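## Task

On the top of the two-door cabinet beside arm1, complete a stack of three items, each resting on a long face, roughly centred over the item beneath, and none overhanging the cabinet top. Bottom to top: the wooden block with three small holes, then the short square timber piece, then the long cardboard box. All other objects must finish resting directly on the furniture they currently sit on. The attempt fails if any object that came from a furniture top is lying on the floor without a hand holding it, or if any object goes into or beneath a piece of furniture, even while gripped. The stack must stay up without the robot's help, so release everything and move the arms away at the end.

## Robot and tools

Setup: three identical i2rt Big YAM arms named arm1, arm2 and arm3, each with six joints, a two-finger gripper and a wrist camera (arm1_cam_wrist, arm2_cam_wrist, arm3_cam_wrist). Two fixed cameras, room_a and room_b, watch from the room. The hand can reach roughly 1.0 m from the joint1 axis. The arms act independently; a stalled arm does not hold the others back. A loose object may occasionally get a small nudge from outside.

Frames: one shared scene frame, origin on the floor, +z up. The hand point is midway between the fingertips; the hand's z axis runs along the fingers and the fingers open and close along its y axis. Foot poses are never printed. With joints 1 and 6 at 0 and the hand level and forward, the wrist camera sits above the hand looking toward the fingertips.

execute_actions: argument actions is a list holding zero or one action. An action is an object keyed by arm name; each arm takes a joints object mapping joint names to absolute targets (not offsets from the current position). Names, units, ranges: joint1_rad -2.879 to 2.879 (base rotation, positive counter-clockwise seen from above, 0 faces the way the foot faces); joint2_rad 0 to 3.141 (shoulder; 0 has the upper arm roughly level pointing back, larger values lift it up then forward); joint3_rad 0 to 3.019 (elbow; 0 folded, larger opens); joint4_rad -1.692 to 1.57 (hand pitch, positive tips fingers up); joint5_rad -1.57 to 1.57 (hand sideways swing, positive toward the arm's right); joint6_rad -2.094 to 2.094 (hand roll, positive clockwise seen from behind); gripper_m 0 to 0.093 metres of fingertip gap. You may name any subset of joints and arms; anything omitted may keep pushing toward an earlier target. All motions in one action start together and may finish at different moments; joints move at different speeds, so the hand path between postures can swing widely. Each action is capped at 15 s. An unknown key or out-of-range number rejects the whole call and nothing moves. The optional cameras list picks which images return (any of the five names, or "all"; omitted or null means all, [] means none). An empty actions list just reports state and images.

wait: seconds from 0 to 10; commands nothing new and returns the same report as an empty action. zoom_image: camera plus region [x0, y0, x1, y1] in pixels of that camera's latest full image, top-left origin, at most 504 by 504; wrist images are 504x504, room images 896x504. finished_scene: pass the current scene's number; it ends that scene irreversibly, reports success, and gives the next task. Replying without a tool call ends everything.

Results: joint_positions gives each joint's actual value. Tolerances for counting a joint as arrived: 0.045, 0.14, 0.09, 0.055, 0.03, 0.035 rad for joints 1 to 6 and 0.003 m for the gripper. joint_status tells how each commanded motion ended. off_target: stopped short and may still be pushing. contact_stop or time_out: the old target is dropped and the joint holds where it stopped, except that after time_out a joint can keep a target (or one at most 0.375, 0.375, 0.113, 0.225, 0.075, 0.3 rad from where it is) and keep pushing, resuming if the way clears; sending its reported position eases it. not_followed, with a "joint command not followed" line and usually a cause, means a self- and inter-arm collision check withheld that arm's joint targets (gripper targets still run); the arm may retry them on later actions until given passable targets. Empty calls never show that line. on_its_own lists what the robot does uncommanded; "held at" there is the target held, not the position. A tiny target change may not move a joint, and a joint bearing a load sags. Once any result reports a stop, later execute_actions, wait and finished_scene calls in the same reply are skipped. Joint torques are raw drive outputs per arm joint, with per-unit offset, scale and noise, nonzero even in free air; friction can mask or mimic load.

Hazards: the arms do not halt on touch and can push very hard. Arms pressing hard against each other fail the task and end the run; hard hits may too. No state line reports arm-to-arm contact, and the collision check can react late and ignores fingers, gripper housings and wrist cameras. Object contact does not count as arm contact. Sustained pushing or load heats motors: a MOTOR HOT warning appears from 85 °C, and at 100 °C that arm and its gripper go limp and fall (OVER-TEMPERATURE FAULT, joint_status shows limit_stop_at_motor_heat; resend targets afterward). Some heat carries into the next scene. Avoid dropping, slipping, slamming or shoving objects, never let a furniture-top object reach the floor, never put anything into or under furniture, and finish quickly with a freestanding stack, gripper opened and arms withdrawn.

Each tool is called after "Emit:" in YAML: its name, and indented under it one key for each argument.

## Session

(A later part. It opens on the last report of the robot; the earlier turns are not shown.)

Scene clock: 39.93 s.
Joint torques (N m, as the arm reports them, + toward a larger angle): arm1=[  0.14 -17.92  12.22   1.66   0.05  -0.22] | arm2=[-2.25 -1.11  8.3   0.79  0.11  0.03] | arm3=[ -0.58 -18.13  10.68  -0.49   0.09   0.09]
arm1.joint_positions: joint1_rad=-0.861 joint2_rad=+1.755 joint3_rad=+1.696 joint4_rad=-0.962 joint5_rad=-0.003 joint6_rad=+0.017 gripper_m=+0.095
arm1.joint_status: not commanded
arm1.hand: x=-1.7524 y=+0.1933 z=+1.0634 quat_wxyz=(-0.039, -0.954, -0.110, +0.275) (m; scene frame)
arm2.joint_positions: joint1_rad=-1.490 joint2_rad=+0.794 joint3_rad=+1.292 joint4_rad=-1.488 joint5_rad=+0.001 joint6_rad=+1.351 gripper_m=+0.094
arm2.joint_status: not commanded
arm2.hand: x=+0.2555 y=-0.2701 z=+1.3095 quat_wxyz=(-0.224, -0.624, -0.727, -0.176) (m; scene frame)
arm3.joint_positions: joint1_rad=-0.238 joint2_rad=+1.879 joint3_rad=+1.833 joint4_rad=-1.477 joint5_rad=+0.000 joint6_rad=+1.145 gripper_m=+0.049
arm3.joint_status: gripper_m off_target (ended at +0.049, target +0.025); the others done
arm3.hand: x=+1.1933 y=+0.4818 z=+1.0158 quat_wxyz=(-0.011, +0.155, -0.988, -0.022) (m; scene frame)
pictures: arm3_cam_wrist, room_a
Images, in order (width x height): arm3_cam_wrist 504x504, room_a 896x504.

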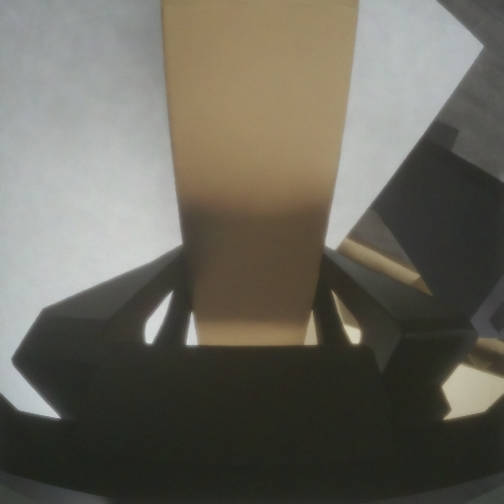

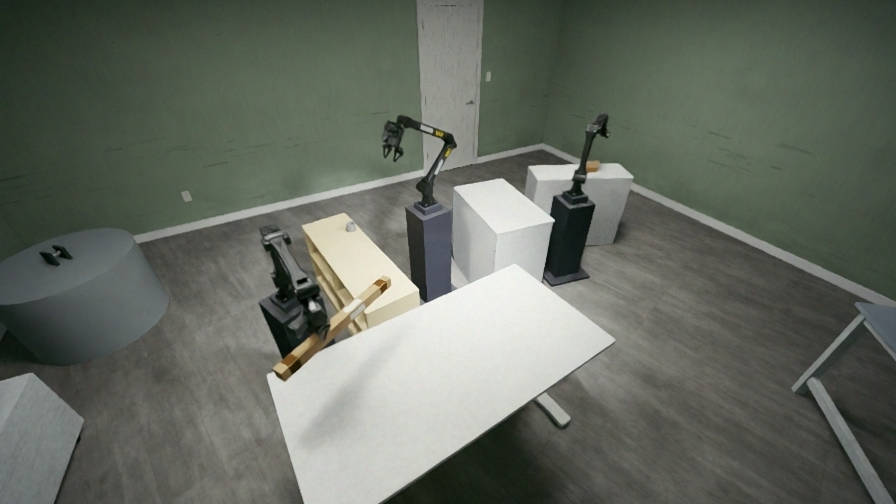

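Emit:
execute_actions:
  actions:
    - {"arm3":{"joints":{"joint1_rad":1.379,"joint6_rad":1.363}},"arm2":{"joints":{"joint2_rad":1.3,"joint3_rad":1.97,"joint4_rad":-1.647,"joint6_rad":1.365}},"arm1":{"joints":{"joint1_rad":1.356,"joint2_rad":1.5,"joint3_rad":2.158,"joint4_rad":-1.68,"joint6_rad":1.412}}}

Scene clock: 44.67 s.
Joint torques (N m, as the arm reports them, + toward a larger angle): arm1=[ -0.59 -11.42   9.5    1.28   0.03   0.01] | arm2=[-2.15 -9.31 10.56  0.73  0.13  0.04] | arm3=[ -1.1  -17.91  10.87  -0.53   0.1    0.12]
arm1.joint_positions: joint1_rad=+1.359 joint2_rad=+1.511 joint3_rad=+2.144 joint4_rad=-1.674 joint5_rad=+0.000 joint6_rad=+1.395 gripper_m=+0.095
arm1.joint_status: all done
arm1.hand: x=-0.7122 y=+0.0459 z=+1.3208 quat_wxyz=(-0.245, -0.830, -0.494, -0.086) (m; scene frame)
arm2.joint_positions: joint1_rad=-1.490 joint2_rad=+1.303 joint3_rad=+1.919 joint4_rad=-1.636 joint5_rad=+0.001 joint6_rad=+1.352 gripper_m=+0.094
arm2.joint_status: all done
arm2.hand: x=+0.4074 y=-0.2811 z=+1.4089 quat_wxyz=(-0.212, -0.627, -0.730, -0.168) (m; scene frame)
arm3.joint_positions: joint1_rad=+1.387 joint2_rad=+1.879 joint3_rad=+1.833 joint4_rad=-1.477 joint5_rad=-0.001 joint6_rad=+1.351 gripper_m=+0.049
arm3.joint_status: all done
arm3.hand: x=+0.5315 y=-0.0733 z=+1.0099 quat_wxyz=(+0.012, +0.761, -0.648, -0.015) (m; scene frame)
pictures: arm1_cam_wrist, arm2_cam_wrist, arm3_cam_wrist, room_a, room_b
Images, in order (width x height): arm1_cam_wrist 504x504, arm2_cam_wrist 504x504, arm3_cam_wrist 504x504, room_a 896x504, room_b 896x504.

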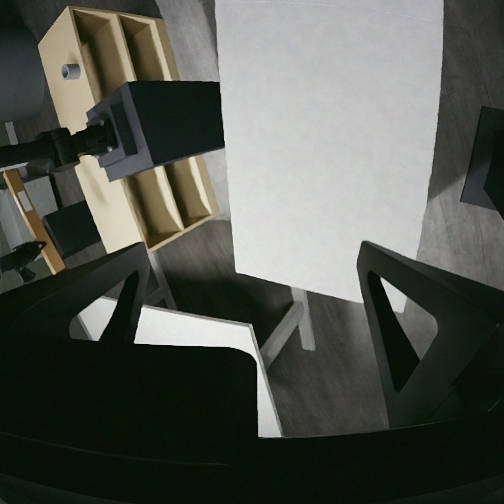

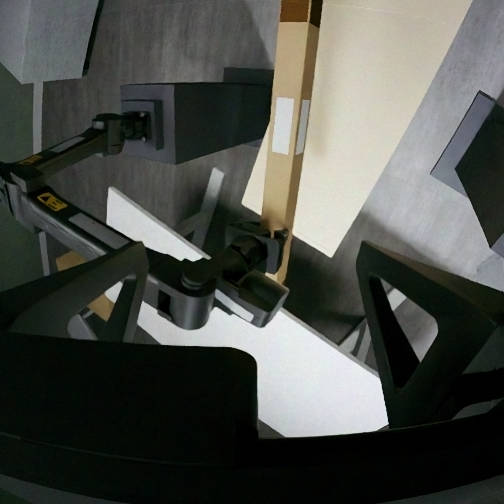

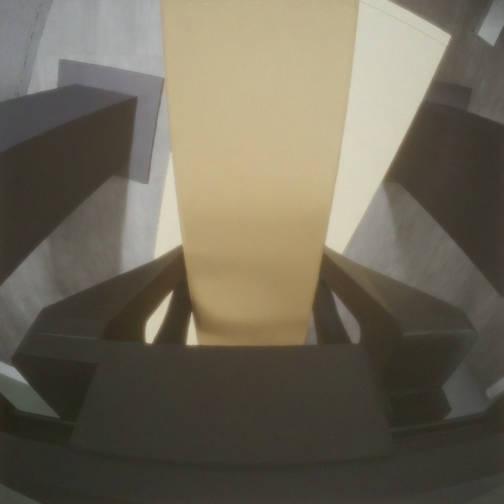

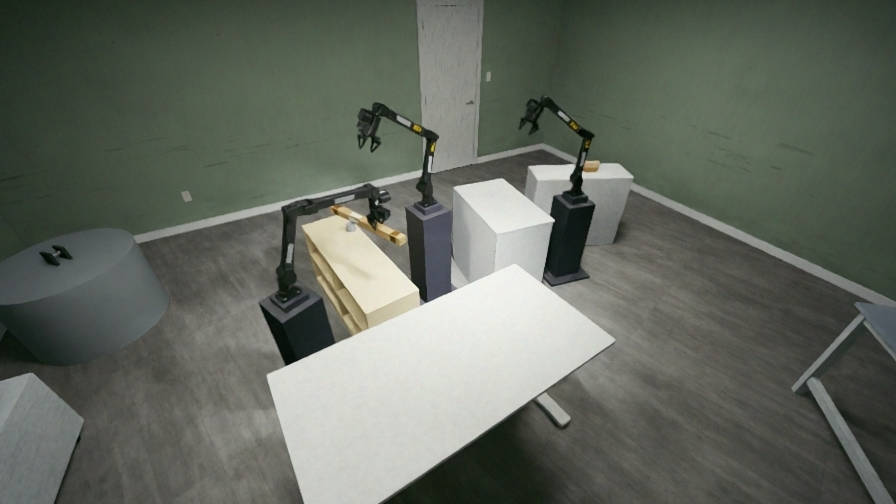

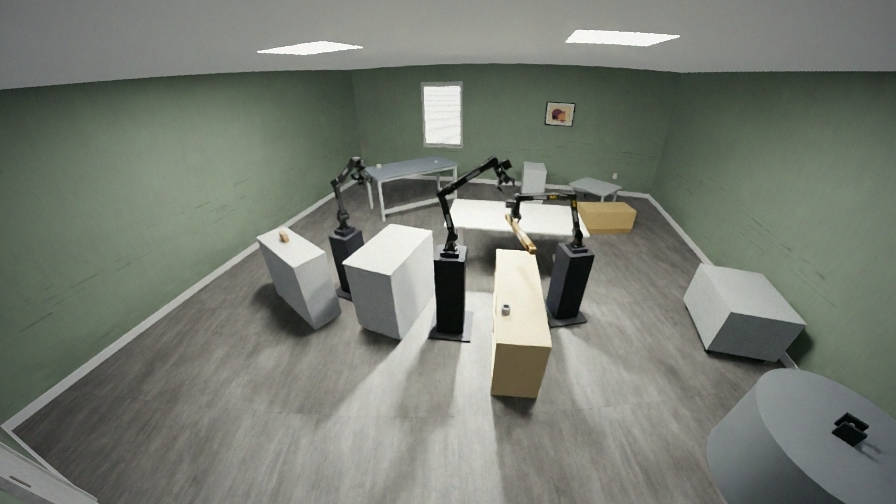

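Emit:
execute_actions:
  actions:
    - {"arm2":{"joints":{"joint2_rad":1.895,"joint3_rad":2.015,"joint4_rad":-1.66}}}
  cameras: ["arm2_cam_wrist","room_a","room_b"]

Scene clock: 47.50 s.
Joint torques (N m, as the arm reports them, + toward a larger angle): arm1=[ -0.68 -11.5    9.52   1.29   0.03   0.02] | arm2=[ -1.97 -19.64   8.68  -0.18   0.14   0.07] | arm3=[ -1.31 -17.98  10.88  -0.54   0.1    0.12]
arm1.joint_positions: joint1_rad=+1.359 joint2_rad=+1.511 joint3_rad=+2.144 joint4_rad=-1.674 joint5_rad=+0.000 joint6_rad=+1.395 gripper_m=+0.095
arm1.joint_status: not commanded
arm1.hand: x=-0.7122 y=+0.0459 z=+1.3208 quat_wxyz=(-0.245, -0.830, -0.494, -0.086) (m; scene frame)
arm2.joint_positions: joint1_rad=-1.490 joint2_rad=+1.904 joint3_rad=+2.001 joint4_rad=-1.651 joint5_rad=+0.001 joint6_rad=+1.352 gripper_m=+0.094
arm2.joint_status: all done
arm2.hand: x=+0.5732 y=-0.2878 z=+1.1410 quat_wxyz=(-0.001, -0.650, -0.760, -0.010) (m; scene frame)
arm3.joint_positions: joint1_rad=+1.387 joint2_rad=+1.879 joint3_rad=+1.833 joint4_rad=-1.477 joint5_rad=-0.001 joint6_rad=+1.351 gripper_m=+0.049
arm3.joint_status: not commanded
arm3.hand: x=+0.5315 y=-0.0733 z=+1.0099 quat_wxyz=(+0.012, +0.761, -0.648, -0.015) (m; scene frame)
pictures: arm2_cam_wrist, room_a, room_b
Images, in order (width x height): arm2_cam_wrist 504x504, room_a 896x504, room_b 896x504.

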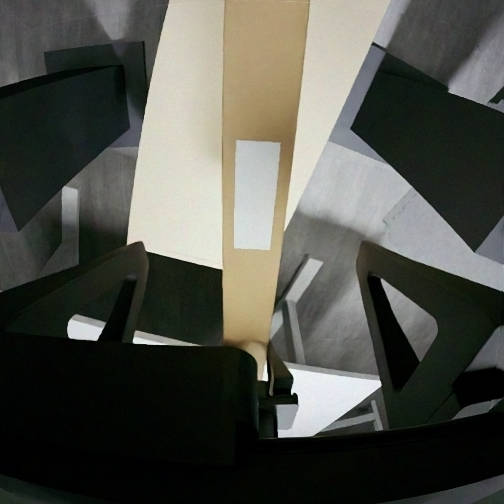

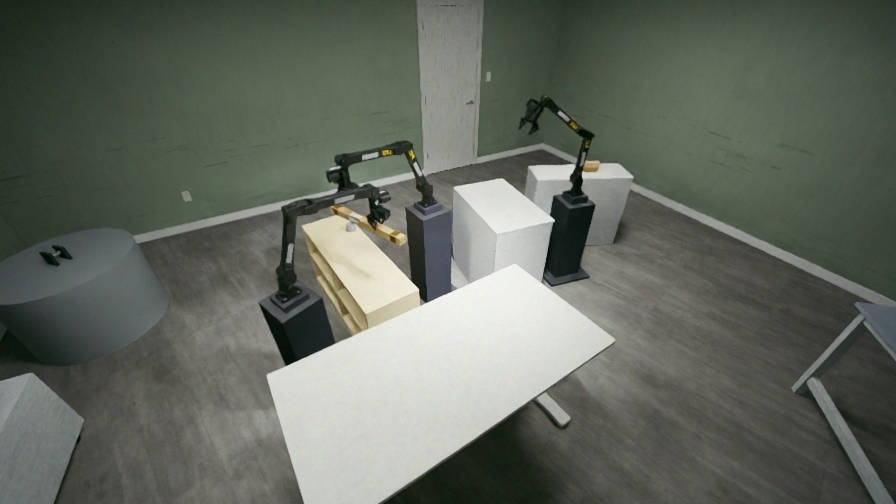

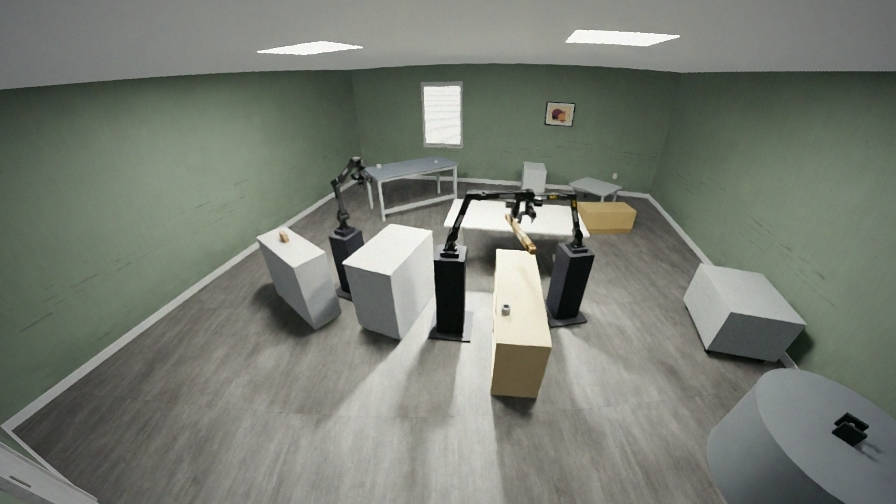

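Emit:
execute_actions:
  actions:
    - {"arm2":{"joints":{"joint2_rad":1.93,"joint3_rad":1.655,"joint4_rad":-1.295}}}
  cameras: ["arm2_cam_wrist","room_b"]

Scene clock: 49.60 s.
Joint torques (N m, as the arm reports them, + toward a larger angle): arm1=[ -0.67 -11.47   9.52   1.28   0.03   0.02] | arm2=[ -2.11 -17.77   6.89   0.77   0.12   0.07] | arm3=[ -1.31 -17.98  10.89  -0.53   0.1    0.12]
arm1.joint_positions: joint1_rad=+1.359 joint2_rad=+1.511 joint3_rad=+2.144 joint4_rad=-1.674 joint5_rad=+0.000 joint6_rad=+1.395 gripper_m=+0.095
arm1.joint_status: not commanded
arm1.hand: x=-0.7122 y=+0.0459 z=+1.3208 quat_wxyz=(-0.245, -0.830, -0.494, -0.086) (m; scene frame)
arm2.joint_positions: joint1_rad=-1.490 joint2_rad=+1.924 joint3_rad=+1.660 joint4_rad=-1.307 joint5_rad=+0.001 joint6_rad=+1.352 gripper_m=+0.094
arm2.joint_status: all done
arm2.hand: x=+0.5642 y=-0.2852 z=+1.0007 quat_wxyz=(+0.005, -0.650, -0.760, -0.005) (m; scene frame)
arm3.joint_positions: joint1_rad=+1.387 joint2_rad=+1.879 joint3_rad=+1.833 joint4_rad=-1.477 joint5_rad=-0.001 joint6_rad=+1.351 gripper_m=+0.049
arm3.joint_status: not commanded
arm3.hand: x=+0.5315 y=-0.0733 z=+1.0099 quat_wxyz=(+0.012, +0.761, -0.648, -0.015) (m; scene frame)
pictures: arm2_cam_wrist, room_b
Images, in order (width x height): arm2_cam_wrist 504x504, room_b 896x504.

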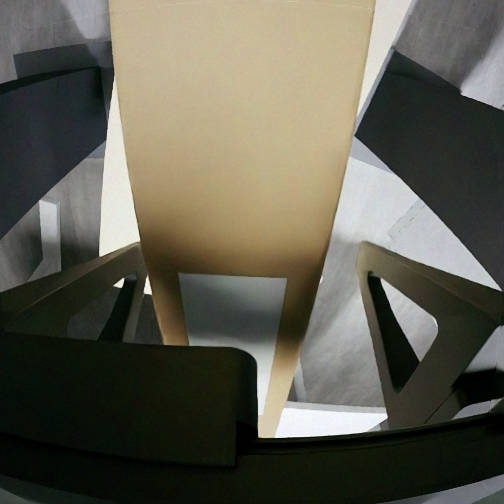

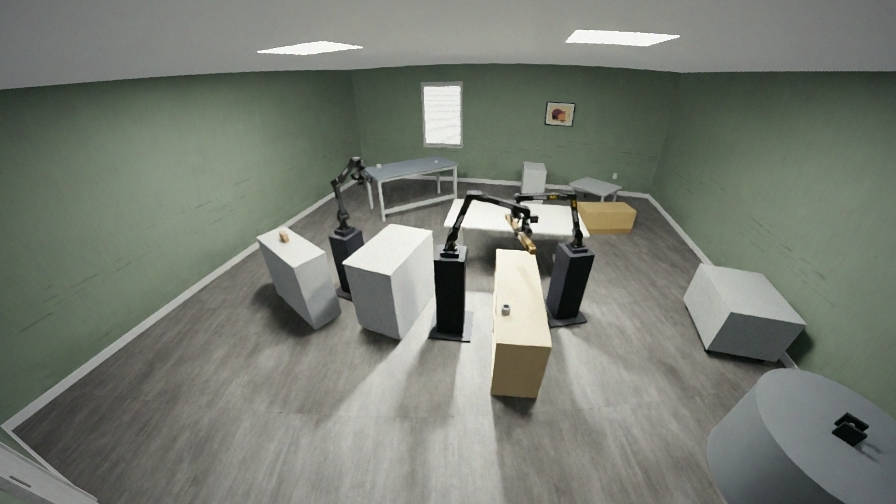

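Emit:
execute_actions:
  actions:
    - {"arm2":{"joints":{"gripper_m":0.025}}}
  cameras: ["arm2_cam_wrist"]

Emit:
execute_actions:
  actions:
    - {"arm3":{"joints":{"gripper_m":0.093}}}
  cameras: ["arm2_cam_wrist","arm3_cam_wrist","room_a"]

Scene clock: 50.93 s.
Joint torques (N m, as the arm reports them, + toward a larger angle): arm1=[ -0.72 -11.45   9.53   1.28   0.03   0.02] | arm2=[ -2.02 -17.92   7.05   0.39   0.14  -0.06] | arm3=[ -1.45 -17.68  10.86  -0.49   0.08  -0.12]
arm1.joint_positions: joint1_rad=+1.359 joint2_rad=+1.511 joint3_rad=+2.144 joint4_rad=-1.674 joint5_rad=+0.000 joint6_rad=+1.395 gripper_m=+0.095
arm1.joint_status: not commanded
arm1.hand: x=-0.7122 y=+0.0459 z=+1.3208 quat_wxyz=(-0.245, -0.830, -0.494, -0.086) (m; scene frame)
arm2.joint_positions: joint1_rad=-1.490 joint2_rad=+1.924 joint3_rad=+1.660 joint4_rad=-1.299 joint5_rad=+0.000 joint6_rad=+1.366 gripper_m=+0.049
arm2.joint_status: gripper_m off_target (ended at +0.049, target +0.025)
arm2.hand: x=+0.5661 y=-0.2852 z=+1.0007 quat_wxyz=(+0.002, -0.655, -0.755, -0.007) (m; scene frame)
arm3.joint_positions: joint1_rad=+1.387 joint2_rad=+1.879 joint3_rad=+1.833 joint4_rad=-1.478 joint5_rad=+0.000 joint6_rad=+1.371 gripper_m=+0.049
arm3.joint_status: not commanded
arm3.hand: x=+0.5318 y=-0.0732 z=+1.0099 quat_wxyz=(+0.011, +0.755, -0.656, -0.014) (m; scene frame)
pictures: arm2_cam_wrist
Images, in order (width x height): arm2_cam_wrist 504x504.

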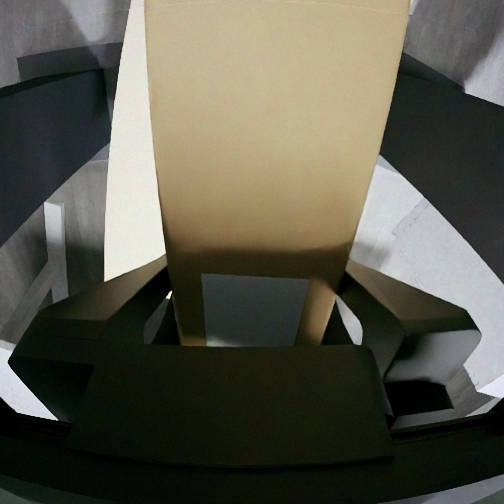

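Scene clock: 51.60 s.
Joint torques (N m, as the arm reports them, + toward a larger angle): arm1=[ -0.66 -11.5    9.52   1.28   0.03   0.02] | arm2=[ -1.68 -18.37   7.     0.45   0.16  -0.05] | arm3=[ -1.35 -18.5   10.98  -0.5    0.1   -0.11]
arm1.joint_positions: joint1_rad=+1.359 joint2_rad=+1.511 joint3_rad=+2.144 joint4_rad=-1.674 joint5_rad=+0.000 joint6_rad=+1.395 gripper_m=+0.095
arm1.joint_status: not commanded
arm1.hand: x=-0.7122 y=+0.0459 z=+1.3208 quat_wxyz=(-0.245, -0.830, -0.494, -0.086) (m; scene frame)
arm2.joint_positions: joint1_rad=-1.490 joint2_rad=+1.924 joint3_rad=+1.660 joint4_rad=-1.299 joint5_rad=+0.000 joint6_rad=+1.366 gripper_m=+0.049
arm2.joint_status: not commanded
arm2.hand: x=+0.5661 y=-0.2852 z=+1.0007 quat_wxyz=(+0.002, -0.655, -0.755, -0.007) (m; scene frame)
arm3.joint_positions: joint1_rad=+1.387 joint2_rad=+1.879 joint3_rad=+1.833 joint4_rad=-1.478 joint5_rad=+0.000 joint6_rad=+1.371 gripper_m=+0.093
arm3.joint_status: all done
arm3.hand: x=+0.5318 y=-0.0730 z=+1.0099 quat_wxyz=(+0.011, +0.755, -0.656, -0.014) (m; scene frame)
pictures: arm2_cam_wrist, arm3_cam_wrist, room_a
Images, in order (width x height): arm2_cam_wrist 504x504, arm3_cam_wrist 504x504, room_a 896x504.

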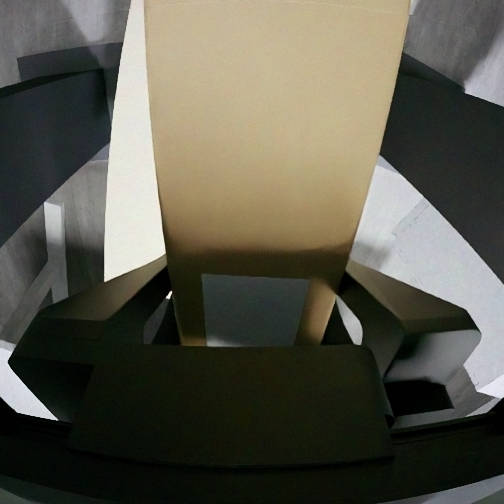

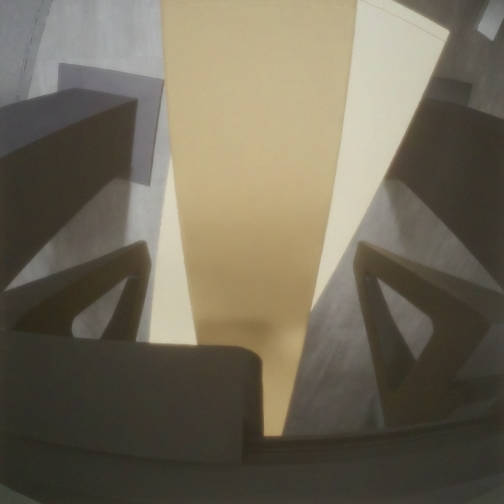

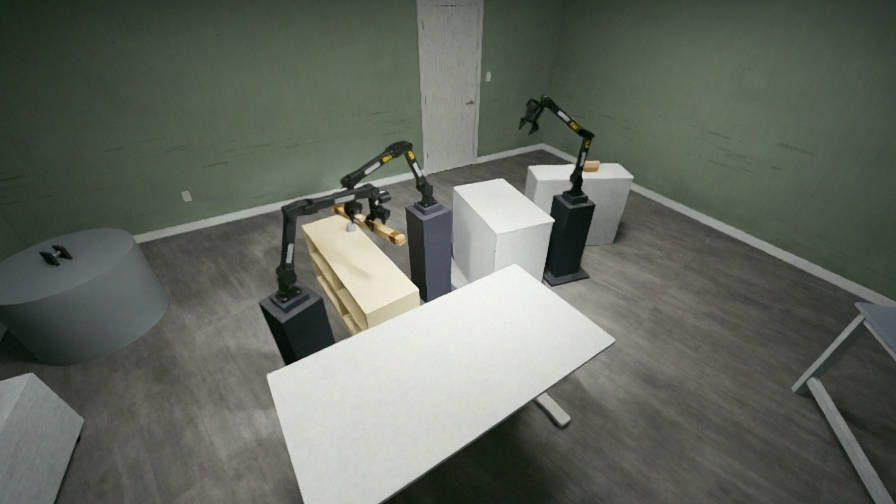

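Emit:
execute_actions:
  actions:
    - {"arm3":{"joints":{"joint2_rad":1.25}}}
  cameras: ["room_a","arm2_cam_wrist"]

Scene clock: 53.67 s.
Joint torques (N m, as the arm reports them, + toward a larger angle): arm1=[ -0.67 -11.5    9.53   1.28   0.03   0.02] | arm2=[ -2.04 -18.31   7.01   0.47   0.15  -0.08] | arm3=[-1.34 -8.24 10.29  0.57  0.08 -0.18]
arm1.joint_positions: joint1_rad=+1.359 joint2_rad=+1.511 joint3_rad=+2.144 joint4_rad=-1.674 joint5_rad=+0.000 joint6_rad=+1.395 gripper_m=+0.095
arm1.joint_status: not commanded
arm1.hand: x=-0.7122 y=+0.0459 z=+1.3208 quat_wxyz=(-0.245, -0.830, -0.494, -0.086) (m; scene frame)
arm2.joint_positions: joint1_rad=-1.490 joint2_rad=+1.924 joint3_rad=+1.660 joint4_rad=-1.299 joint5_rad=+0.000 joint6_rad=+1.366 gripper_m=+0.049
arm2.joint_status: not commanded
arm2.hand: x=+0.5661 y=-0.2852 z=+1.0007 quat_wxyz=(+0.002, -0.655, -0.755, -0.007) (m; scene frame)
arm3.joint_positions: joint1_rad=+1.387 joint2_rad=+1.253 joint3_rad=+1.835 joint4_rad=-1.478 joint5_rad=+0.000 joint6_rad=+1.371 gripper_m=+0.093
arm3.joint_status: all done
arm3.hand: x=+0.6822 y=-0.0819 z=+1.3332 quat_wxyz=(+0.199, +0.714, -0.620, -0.259) (m; scene frame)
pictures: arm2_cam_wrist, room_a
Images, in order (width x height): arm2_cam_wrist 504x504, room_a 896x504.

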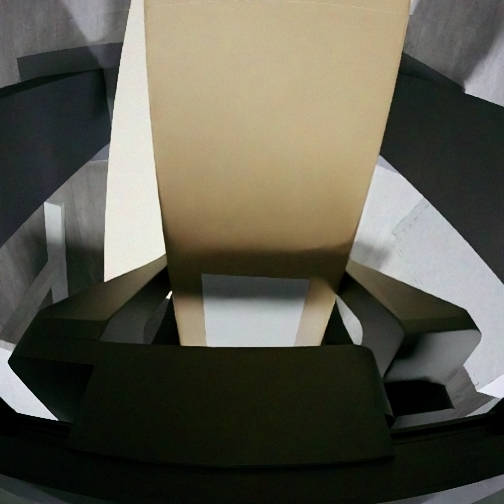

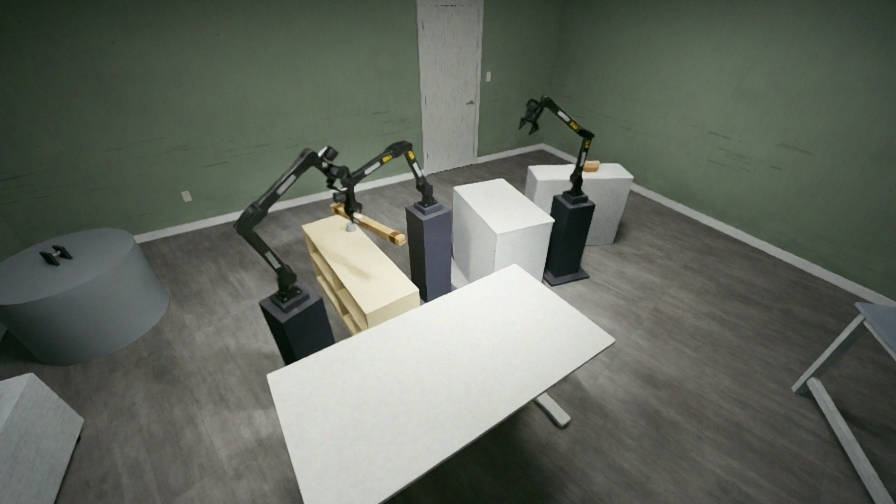

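Emit:
execute_actions:
  actions:
    - {"arm3":{"joints":{"joint2_rad":0.7,"joint1_rad":0.6}}}
  cameras: ["room_a"]

Emit:
execute_actions:
  actions:
    - {"arm2":{"joints":{"joint1_rad":1.075,"joint2_rad":2.27,"joint3_rad":2.06,"joint4_rad":-1.32,"joint6_rad":1.44}}}

Scene clock: 57.80 s.
Joint torques (N m, as the arm reports them, + toward a larger angle): arm1=[ -0.68 -11.49   9.53   1.29   0.03   0.01] | arm2=[ -2.15 -18.16   7.     0.41   0.14  -0.05] | arm3=[-1.23  3.1   6.54  1.2  -0.05 -0.22]
arm1.joint_positions: joint1_rad=+1.359 joint2_rad=+1.511 joint3_rad=+2.144 joint4_rad=-1.674 joint5_rad=+0.000 joint6_rad=+1.395 gripper_m=+0.095
arm1.joint_status: not commanded
arm1.hand: x=-0.7122 y=+0.0459 z=+1.3208 quat_wxyz=(-0.245, -0.830, -0.494, -0.086) (m; scene frame)
arm2.joint_positions: joint1_rad=-1.490 joint2_rad=+1.924 joint3_rad=+1.660 joint4_rad=-1.299 joint5_rad=+0.000 joint6_rad=+1.366 gripper_m=+0.049
arm2.joint_status: not commanded
arm2.hand: x=+0.5661 y=-0.2852 z=+1.0007 quat_wxyz=(+0.002, -0.655, -0.755, -0.007) (m; scene frame)
arm3.joint_positions: joint1_rad=+0.607 joint2_rad=+0.711 joint3_rad=+1.836 joint4_rad=-1.478 joint5_rad=+0.003 joint6_rad=+1.371 gripper_m=+0.093
arm3.joint_status: all done
arm3.hand: x=+1.0044 y=+0.0221 z=+1.4956 quat_wxyz=(+0.146, +0.370, -0.734, -0.550) (m; scene frame)
pictures: room_a
Images, in order (width x height): room_a 896x504.

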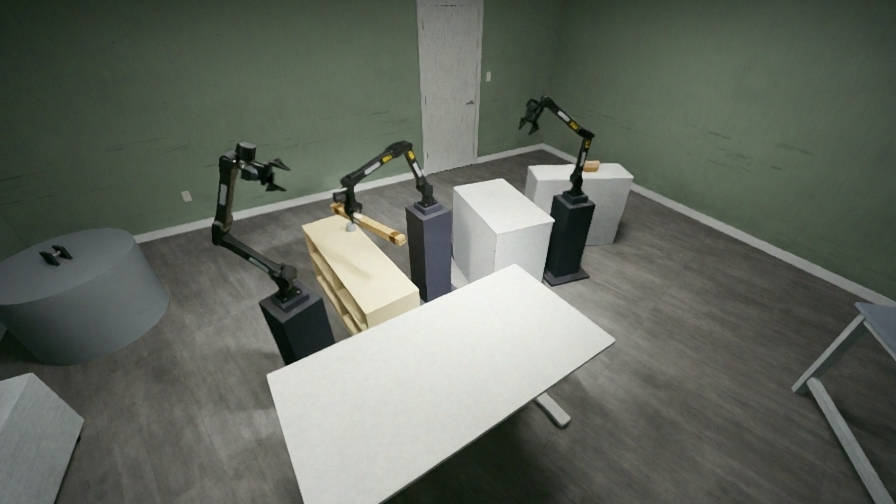

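Scene clock: 60.43 s.
Joint torques (N m, as the arm reports them, + toward a larger angle): arm1=[ -0.67 -11.46   9.52   1.28   0.03   0.02] | arm2=[ -0.96 -24.39   9.16  -0.02   0.17   0.08] | arm3=[-1.27  3.02  6.6   1.21 -0.05 -0.22]
arm1.joint_positions: joint1_rad=+1.359 joint2_rad=+1.511 joint3_rad=+2.144 joint4_rad=-1.674 joint5_rad=+0.000 joint6_rad=+1.395 gripper_m=+0.095
arm1.joint_status: not commanded
arm1.hand: x=-0.7122 y=+0.0459 z=+1.3208 quat_wxyz=(-0.245, -0.830, -0.494, -0.086) (m; scene frame)
arm2.joint_positions: joint1_rad=+1.071 joint2_rad=+2.287 joint3_rad=+2.032 joint4_rad=-1.314 joint5_rad=+0.000 joint6_rad=+1.426 gripper_m=+0.050
arm2.joint_status: all done
arm2.hand: x=-0.5732 y=+0.1690 z=+0.9212 quat_wxyz=(-0.003, +0.511, -0.860, -0.008) (m; scene frame)
arm3.joint_positions: joint1_rad=+0.607 joint2_rad=+0.711 joint3_rad=+1.836 joint4_rad=-1.478 joint5_rad=+0.003 joint6_rad=+1.371 gripper_m=+0.093
arm3.joint_status: not commanded
arm3.hand: x=+1.0044 y=+0.0221 z=+1.4956 quat_wxyz=(+0.146, +0.370, -0.734, -0.550) (m; scene frame)
pictures: arm1_cam_wrist, arm2_cam_wrist, arm3_cam_wrist, room_a, room_b
Images, in order (width x height): arm1_cam_wrist 504x504, arm2_cam_wrist 504x504, arm3_cam_wrist 504x504, room_a 896x504, room_b 896x504.

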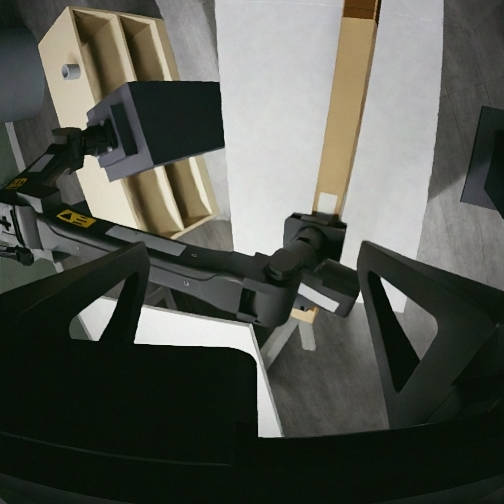

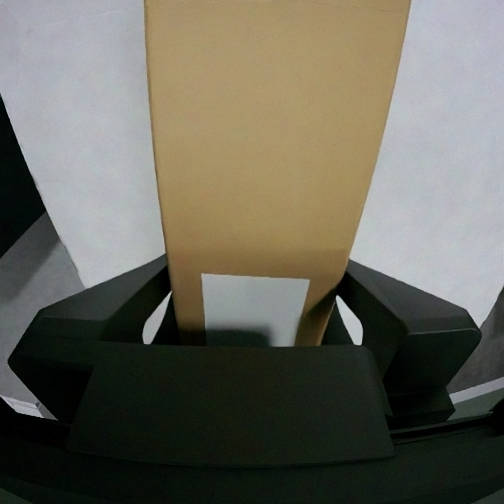

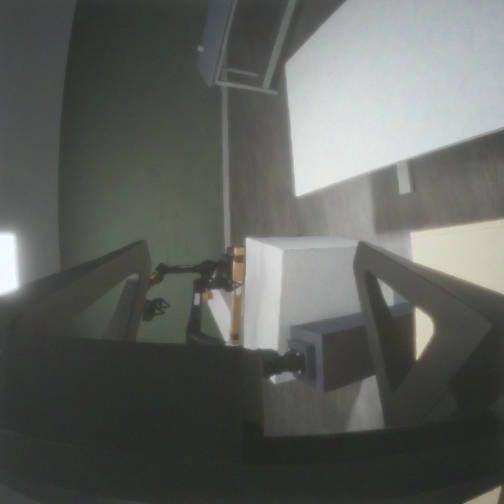

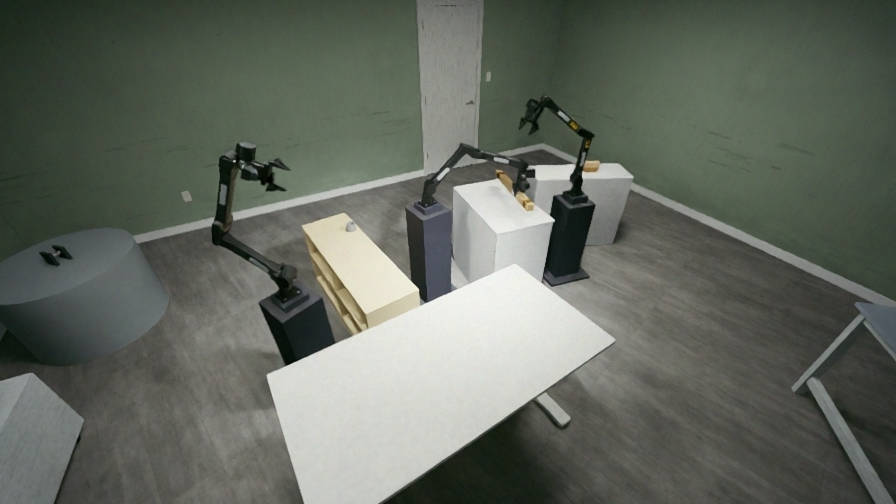

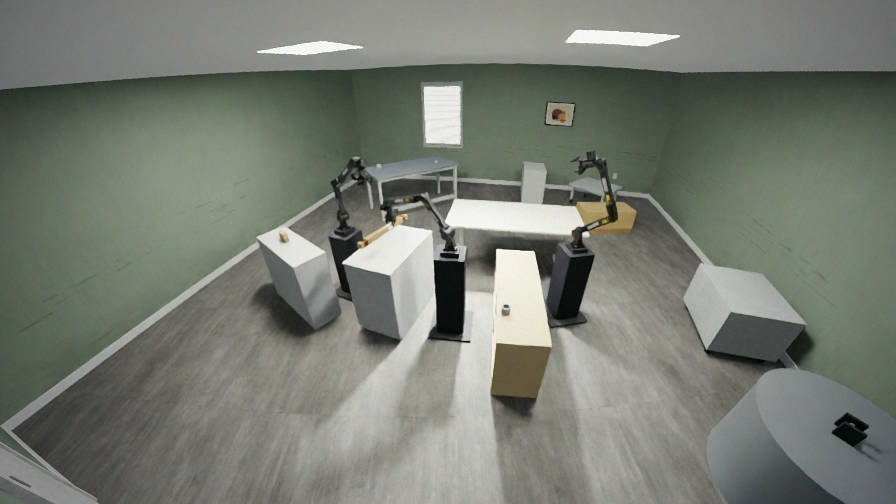

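Emit:
execute_actions:
  actions:
    - {"arm1":{"joints":{"joint2_rad":1.835,"joint3_rad":1.93}}}
  cameras: ["arm1_cam_wrist","room_a"]

Scene clock: 62.97 s.
Joint torques (N m, as the arm reports them, + toward a larger angle): arm1=[ -0.75 -16.05  11.74   0.24   0.04   0.06] | arm2=[ -2.01 -24.52   9.21  -0.09   0.19   0.07] | arm3=[-1.2   3.03  6.59  1.21 -0.05 -0.22]
arm1.joint_positions: joint1_rad=+1.359 joint2_rad=+1.830 joint3_rad=+1.901 joint4_rad=-1.676 joint5_rad=+0.000 joint6_rad=+1.396 gripper_m=+0.095
arm1.joint_status: all done
arm1.hand: x=-0.6701 y=+0.0081 z=+1.0547 quat_wxyz=(+0.016, -0.860, -0.510, +0.013) (m; scene frame)
arm2.joint_positions: joint1_rad=+1.071 joint2_rad=+2.287 joint3_rad=+2.032 joint4_rad=-1.314 joint5_rad=+0.000 joint6_rad=+1.426 gripper_m=+0.050
arm2.joint_status: not commanded
arm2.hand: x=-0.5732 y=+0.1690 z=+0.9212 quat_wxyz=(-0.003, +0.511, -0.860, -0.008) (m; scene frame)
arm3.joint_positions: joint1_rad=+0.607 joint2_rad=+0.711 joint3_rad=+1.836 joint4_rad=-1.478 joint5_rad=+0.003 joint6_rad=+1.371 gripper_m=+0.093
arm3.joint_status: not commanded
arm3.hand: x=+1.0044 y=+0.0221 z=+1.4956 quat_wxyz=(+0.146, +0.370, -0.734, -0.550) (m; scene frame)
pictures: arm1_cam_wrist, room_a
Images, in order (width x height): arm1_cam_wrist 504x504, room_a 896x504.

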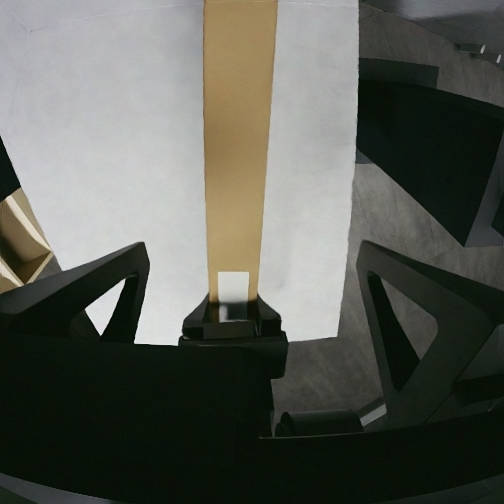

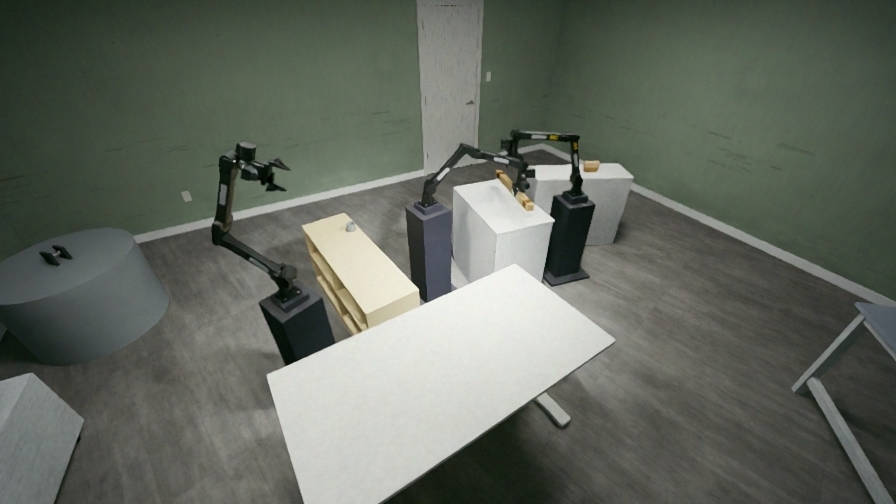

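Emit:
execute_actions:
  actions:
    - {"arm1":{"joints":{"joint2_rad":1.885,"joint3_rad":1.65,"joint4_rad":-1.32}}}
  cameras: ["arm1_cam_wrist","room_a"]

Scene clock: 64.73 s.
Joint torques (N m, as the arm reports them, + toward a larger angle): arm1=[ -0.77 -18.69   9.54   0.94   0.04   0.05] | arm2=[ -1.76 -24.61   9.18   0.02   0.17   0.08] | arm3=[-1.25  3.03  6.58  1.22 -0.04 -0.22]
arm1.joint_positions: joint1_rad=+1.359 joint2_rad=+1.903 joint3_rad=+1.643 joint4_rad=-1.330 joint5_rad=+0.000 joint6_rad=+1.396 gripper_m=+0.095
arm1.joint_status: all done
arm1.hand: x=-0.6588 y=-0.0032 z=+0.9158 quat_wxyz=(+0.010, -0.860, -0.510, +0.010) (m; scene frame)
arm2.joint_positions: joint1_rad=+1.071 joint2_rad=+2.287 joint3_rad=+2.032 joint4_rad=-1.314 joint5_rad=+0.000 joint6_rad=+1.426 gripper_m=+0.050
arm2.joint_status: not commanded
arm2.hand: x=-0.5732 y=+0.1690 z=+0.9212 quat_wxyz=(-0.003, +0.511, -0.860, -0.008) (m; scene frame)
arm3.joint_positions: joint1_rad=+0.607 joint2_rad=+0.711 joint3_rad=+1.836 joint4_rad=-1.478 joint5_rad=+0.003 joint6_rad=+1.371 gripper_m=+0.093
arm3.joint_status: not commanded
arm3.hand: x=+1.0044 y=+0.0221 z=+1.4956 quat_wxyz=(+0.146, +0.370, -0.734, -0.550) (m; scene frame)
pictures: arm1_cam_wrist, room_a
Images, in order (width x height): arm1_cam_wrist 504x504, room_a 896x504.

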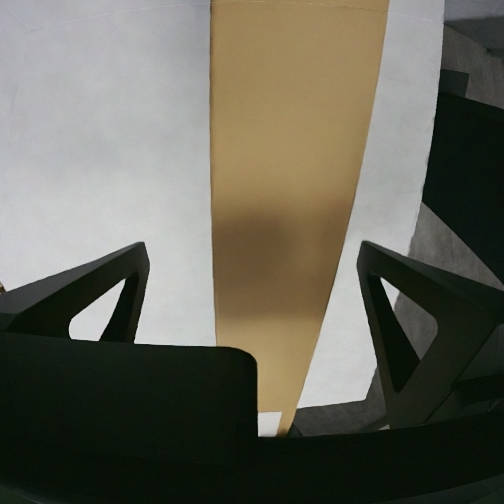

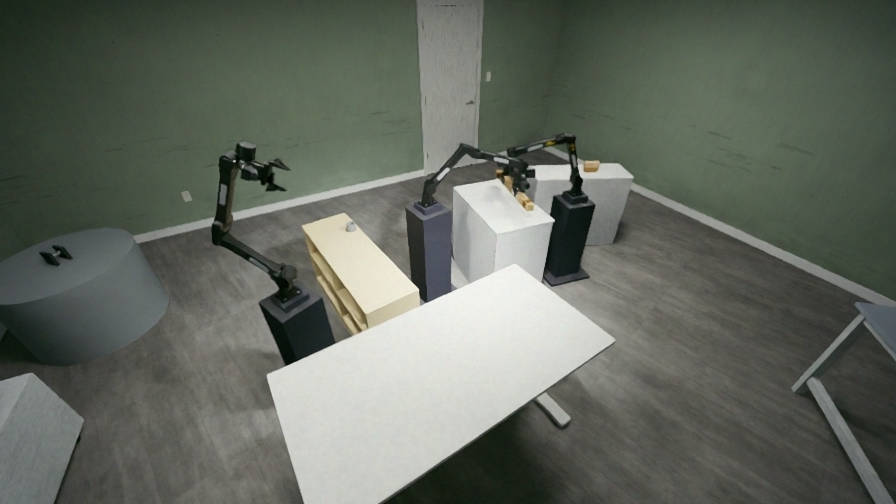

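Emit:
execute_actions:
  actions: []

Scene clock: 65.87 s.
Joint torques (N m, as the arm reports them, + toward a larger angle): arm1=[ -0.74 -18.73   9.52   0.94   0.04   0.06] | arm2=[ -1.85 -24.6    9.22  -0.03   0.17   0.07] | arm3=[-1.27  3.09  6.58  1.2  -0.05 -0.22]
arm1.joint_positions: joint1_rad=+1.359 joint2_rad=+1.903 joint3_rad=+1.643 joint4_rad=-1.330 joint5_rad=+0.000 joint6_rad=+1.396 gripper_m=+0.095
arm1.joint_status: all done
arm1.hand: x=-0.6588 y=-0.0032 z=+0.9158 quat_wxyz=(+0.010, -0.860, -0.510, +0.010) (m; scene frame)
arm2.joint_positions: joint1_rad=+1.071 joint2_rad=+2.287 joint3_rad=+2.032 joint4_rad=-1.314 joint5_rad=+0.000 joint6_rad=+1.426 gripper_m=+0.050
arm2.joint_status: not commanded
arm2.hand: x=-0.5732 y=+0.1690 z=+0.9212 quat_wxyz=(-0.003, +0.511, -0.860, -0.008) (m; scene frame)
arm3.joint_positions: joint1_rad=+0.607 joint2_rad=+0.711 joint3_rad=+1.836 joint4_rad=-1.478 joint5_rad=+0.003 joint6_rad=+1.371 gripper_m=+0.093
arm3.joint_status: not commanded
arm3.hand: x=+1.0044 y=+0.0221 z=+1.4956 quat_wxyz=(+0.146, +0.370, -0.734, -0.550) (m; scene frame)
pictures: arm1_cam_wrist, arm2_cam_wrist, arm3_cam_wrist, room_a, room_b
Images, in order (width x height): arm1_cam_wrist 504x504, arm2_cam_wrist 504x504, arm3_cam_wrist 504x504, room_a 896x504, room_b 896x504.

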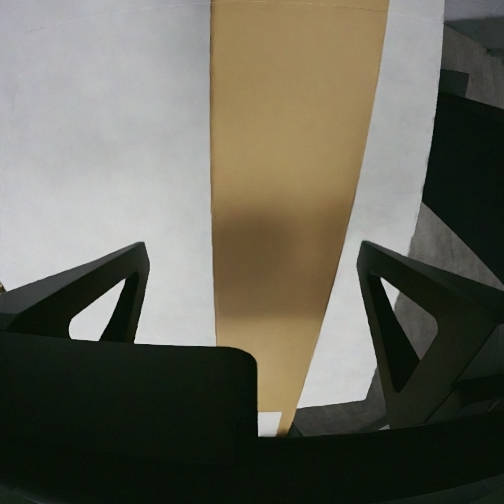

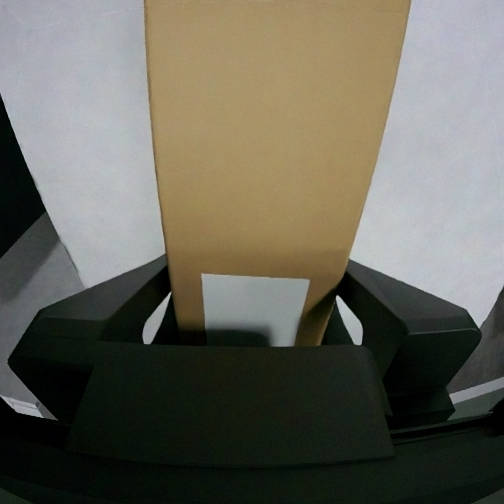

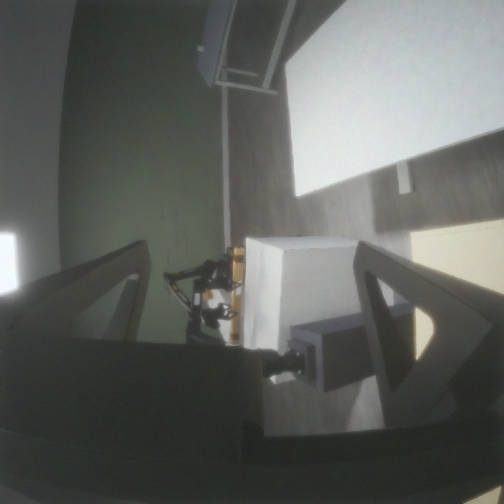

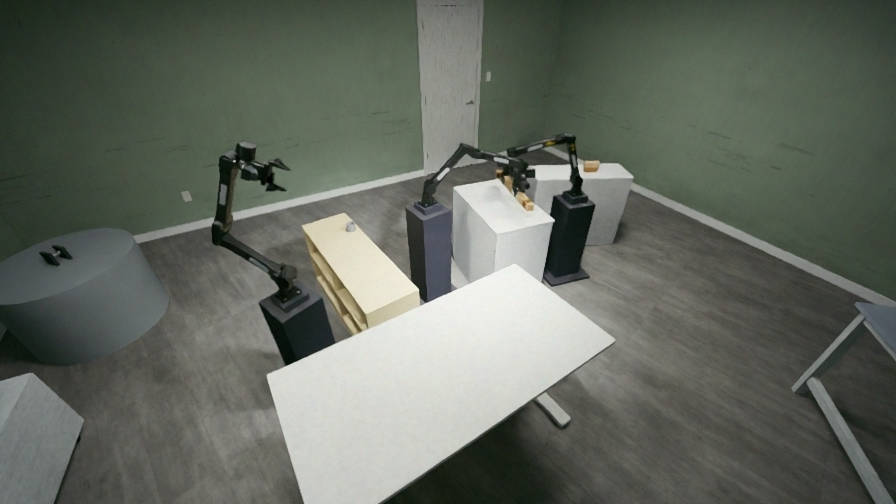

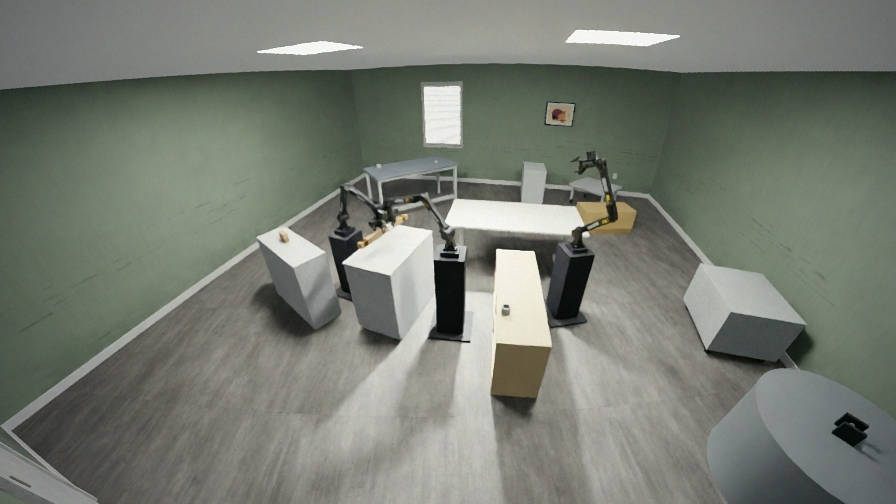

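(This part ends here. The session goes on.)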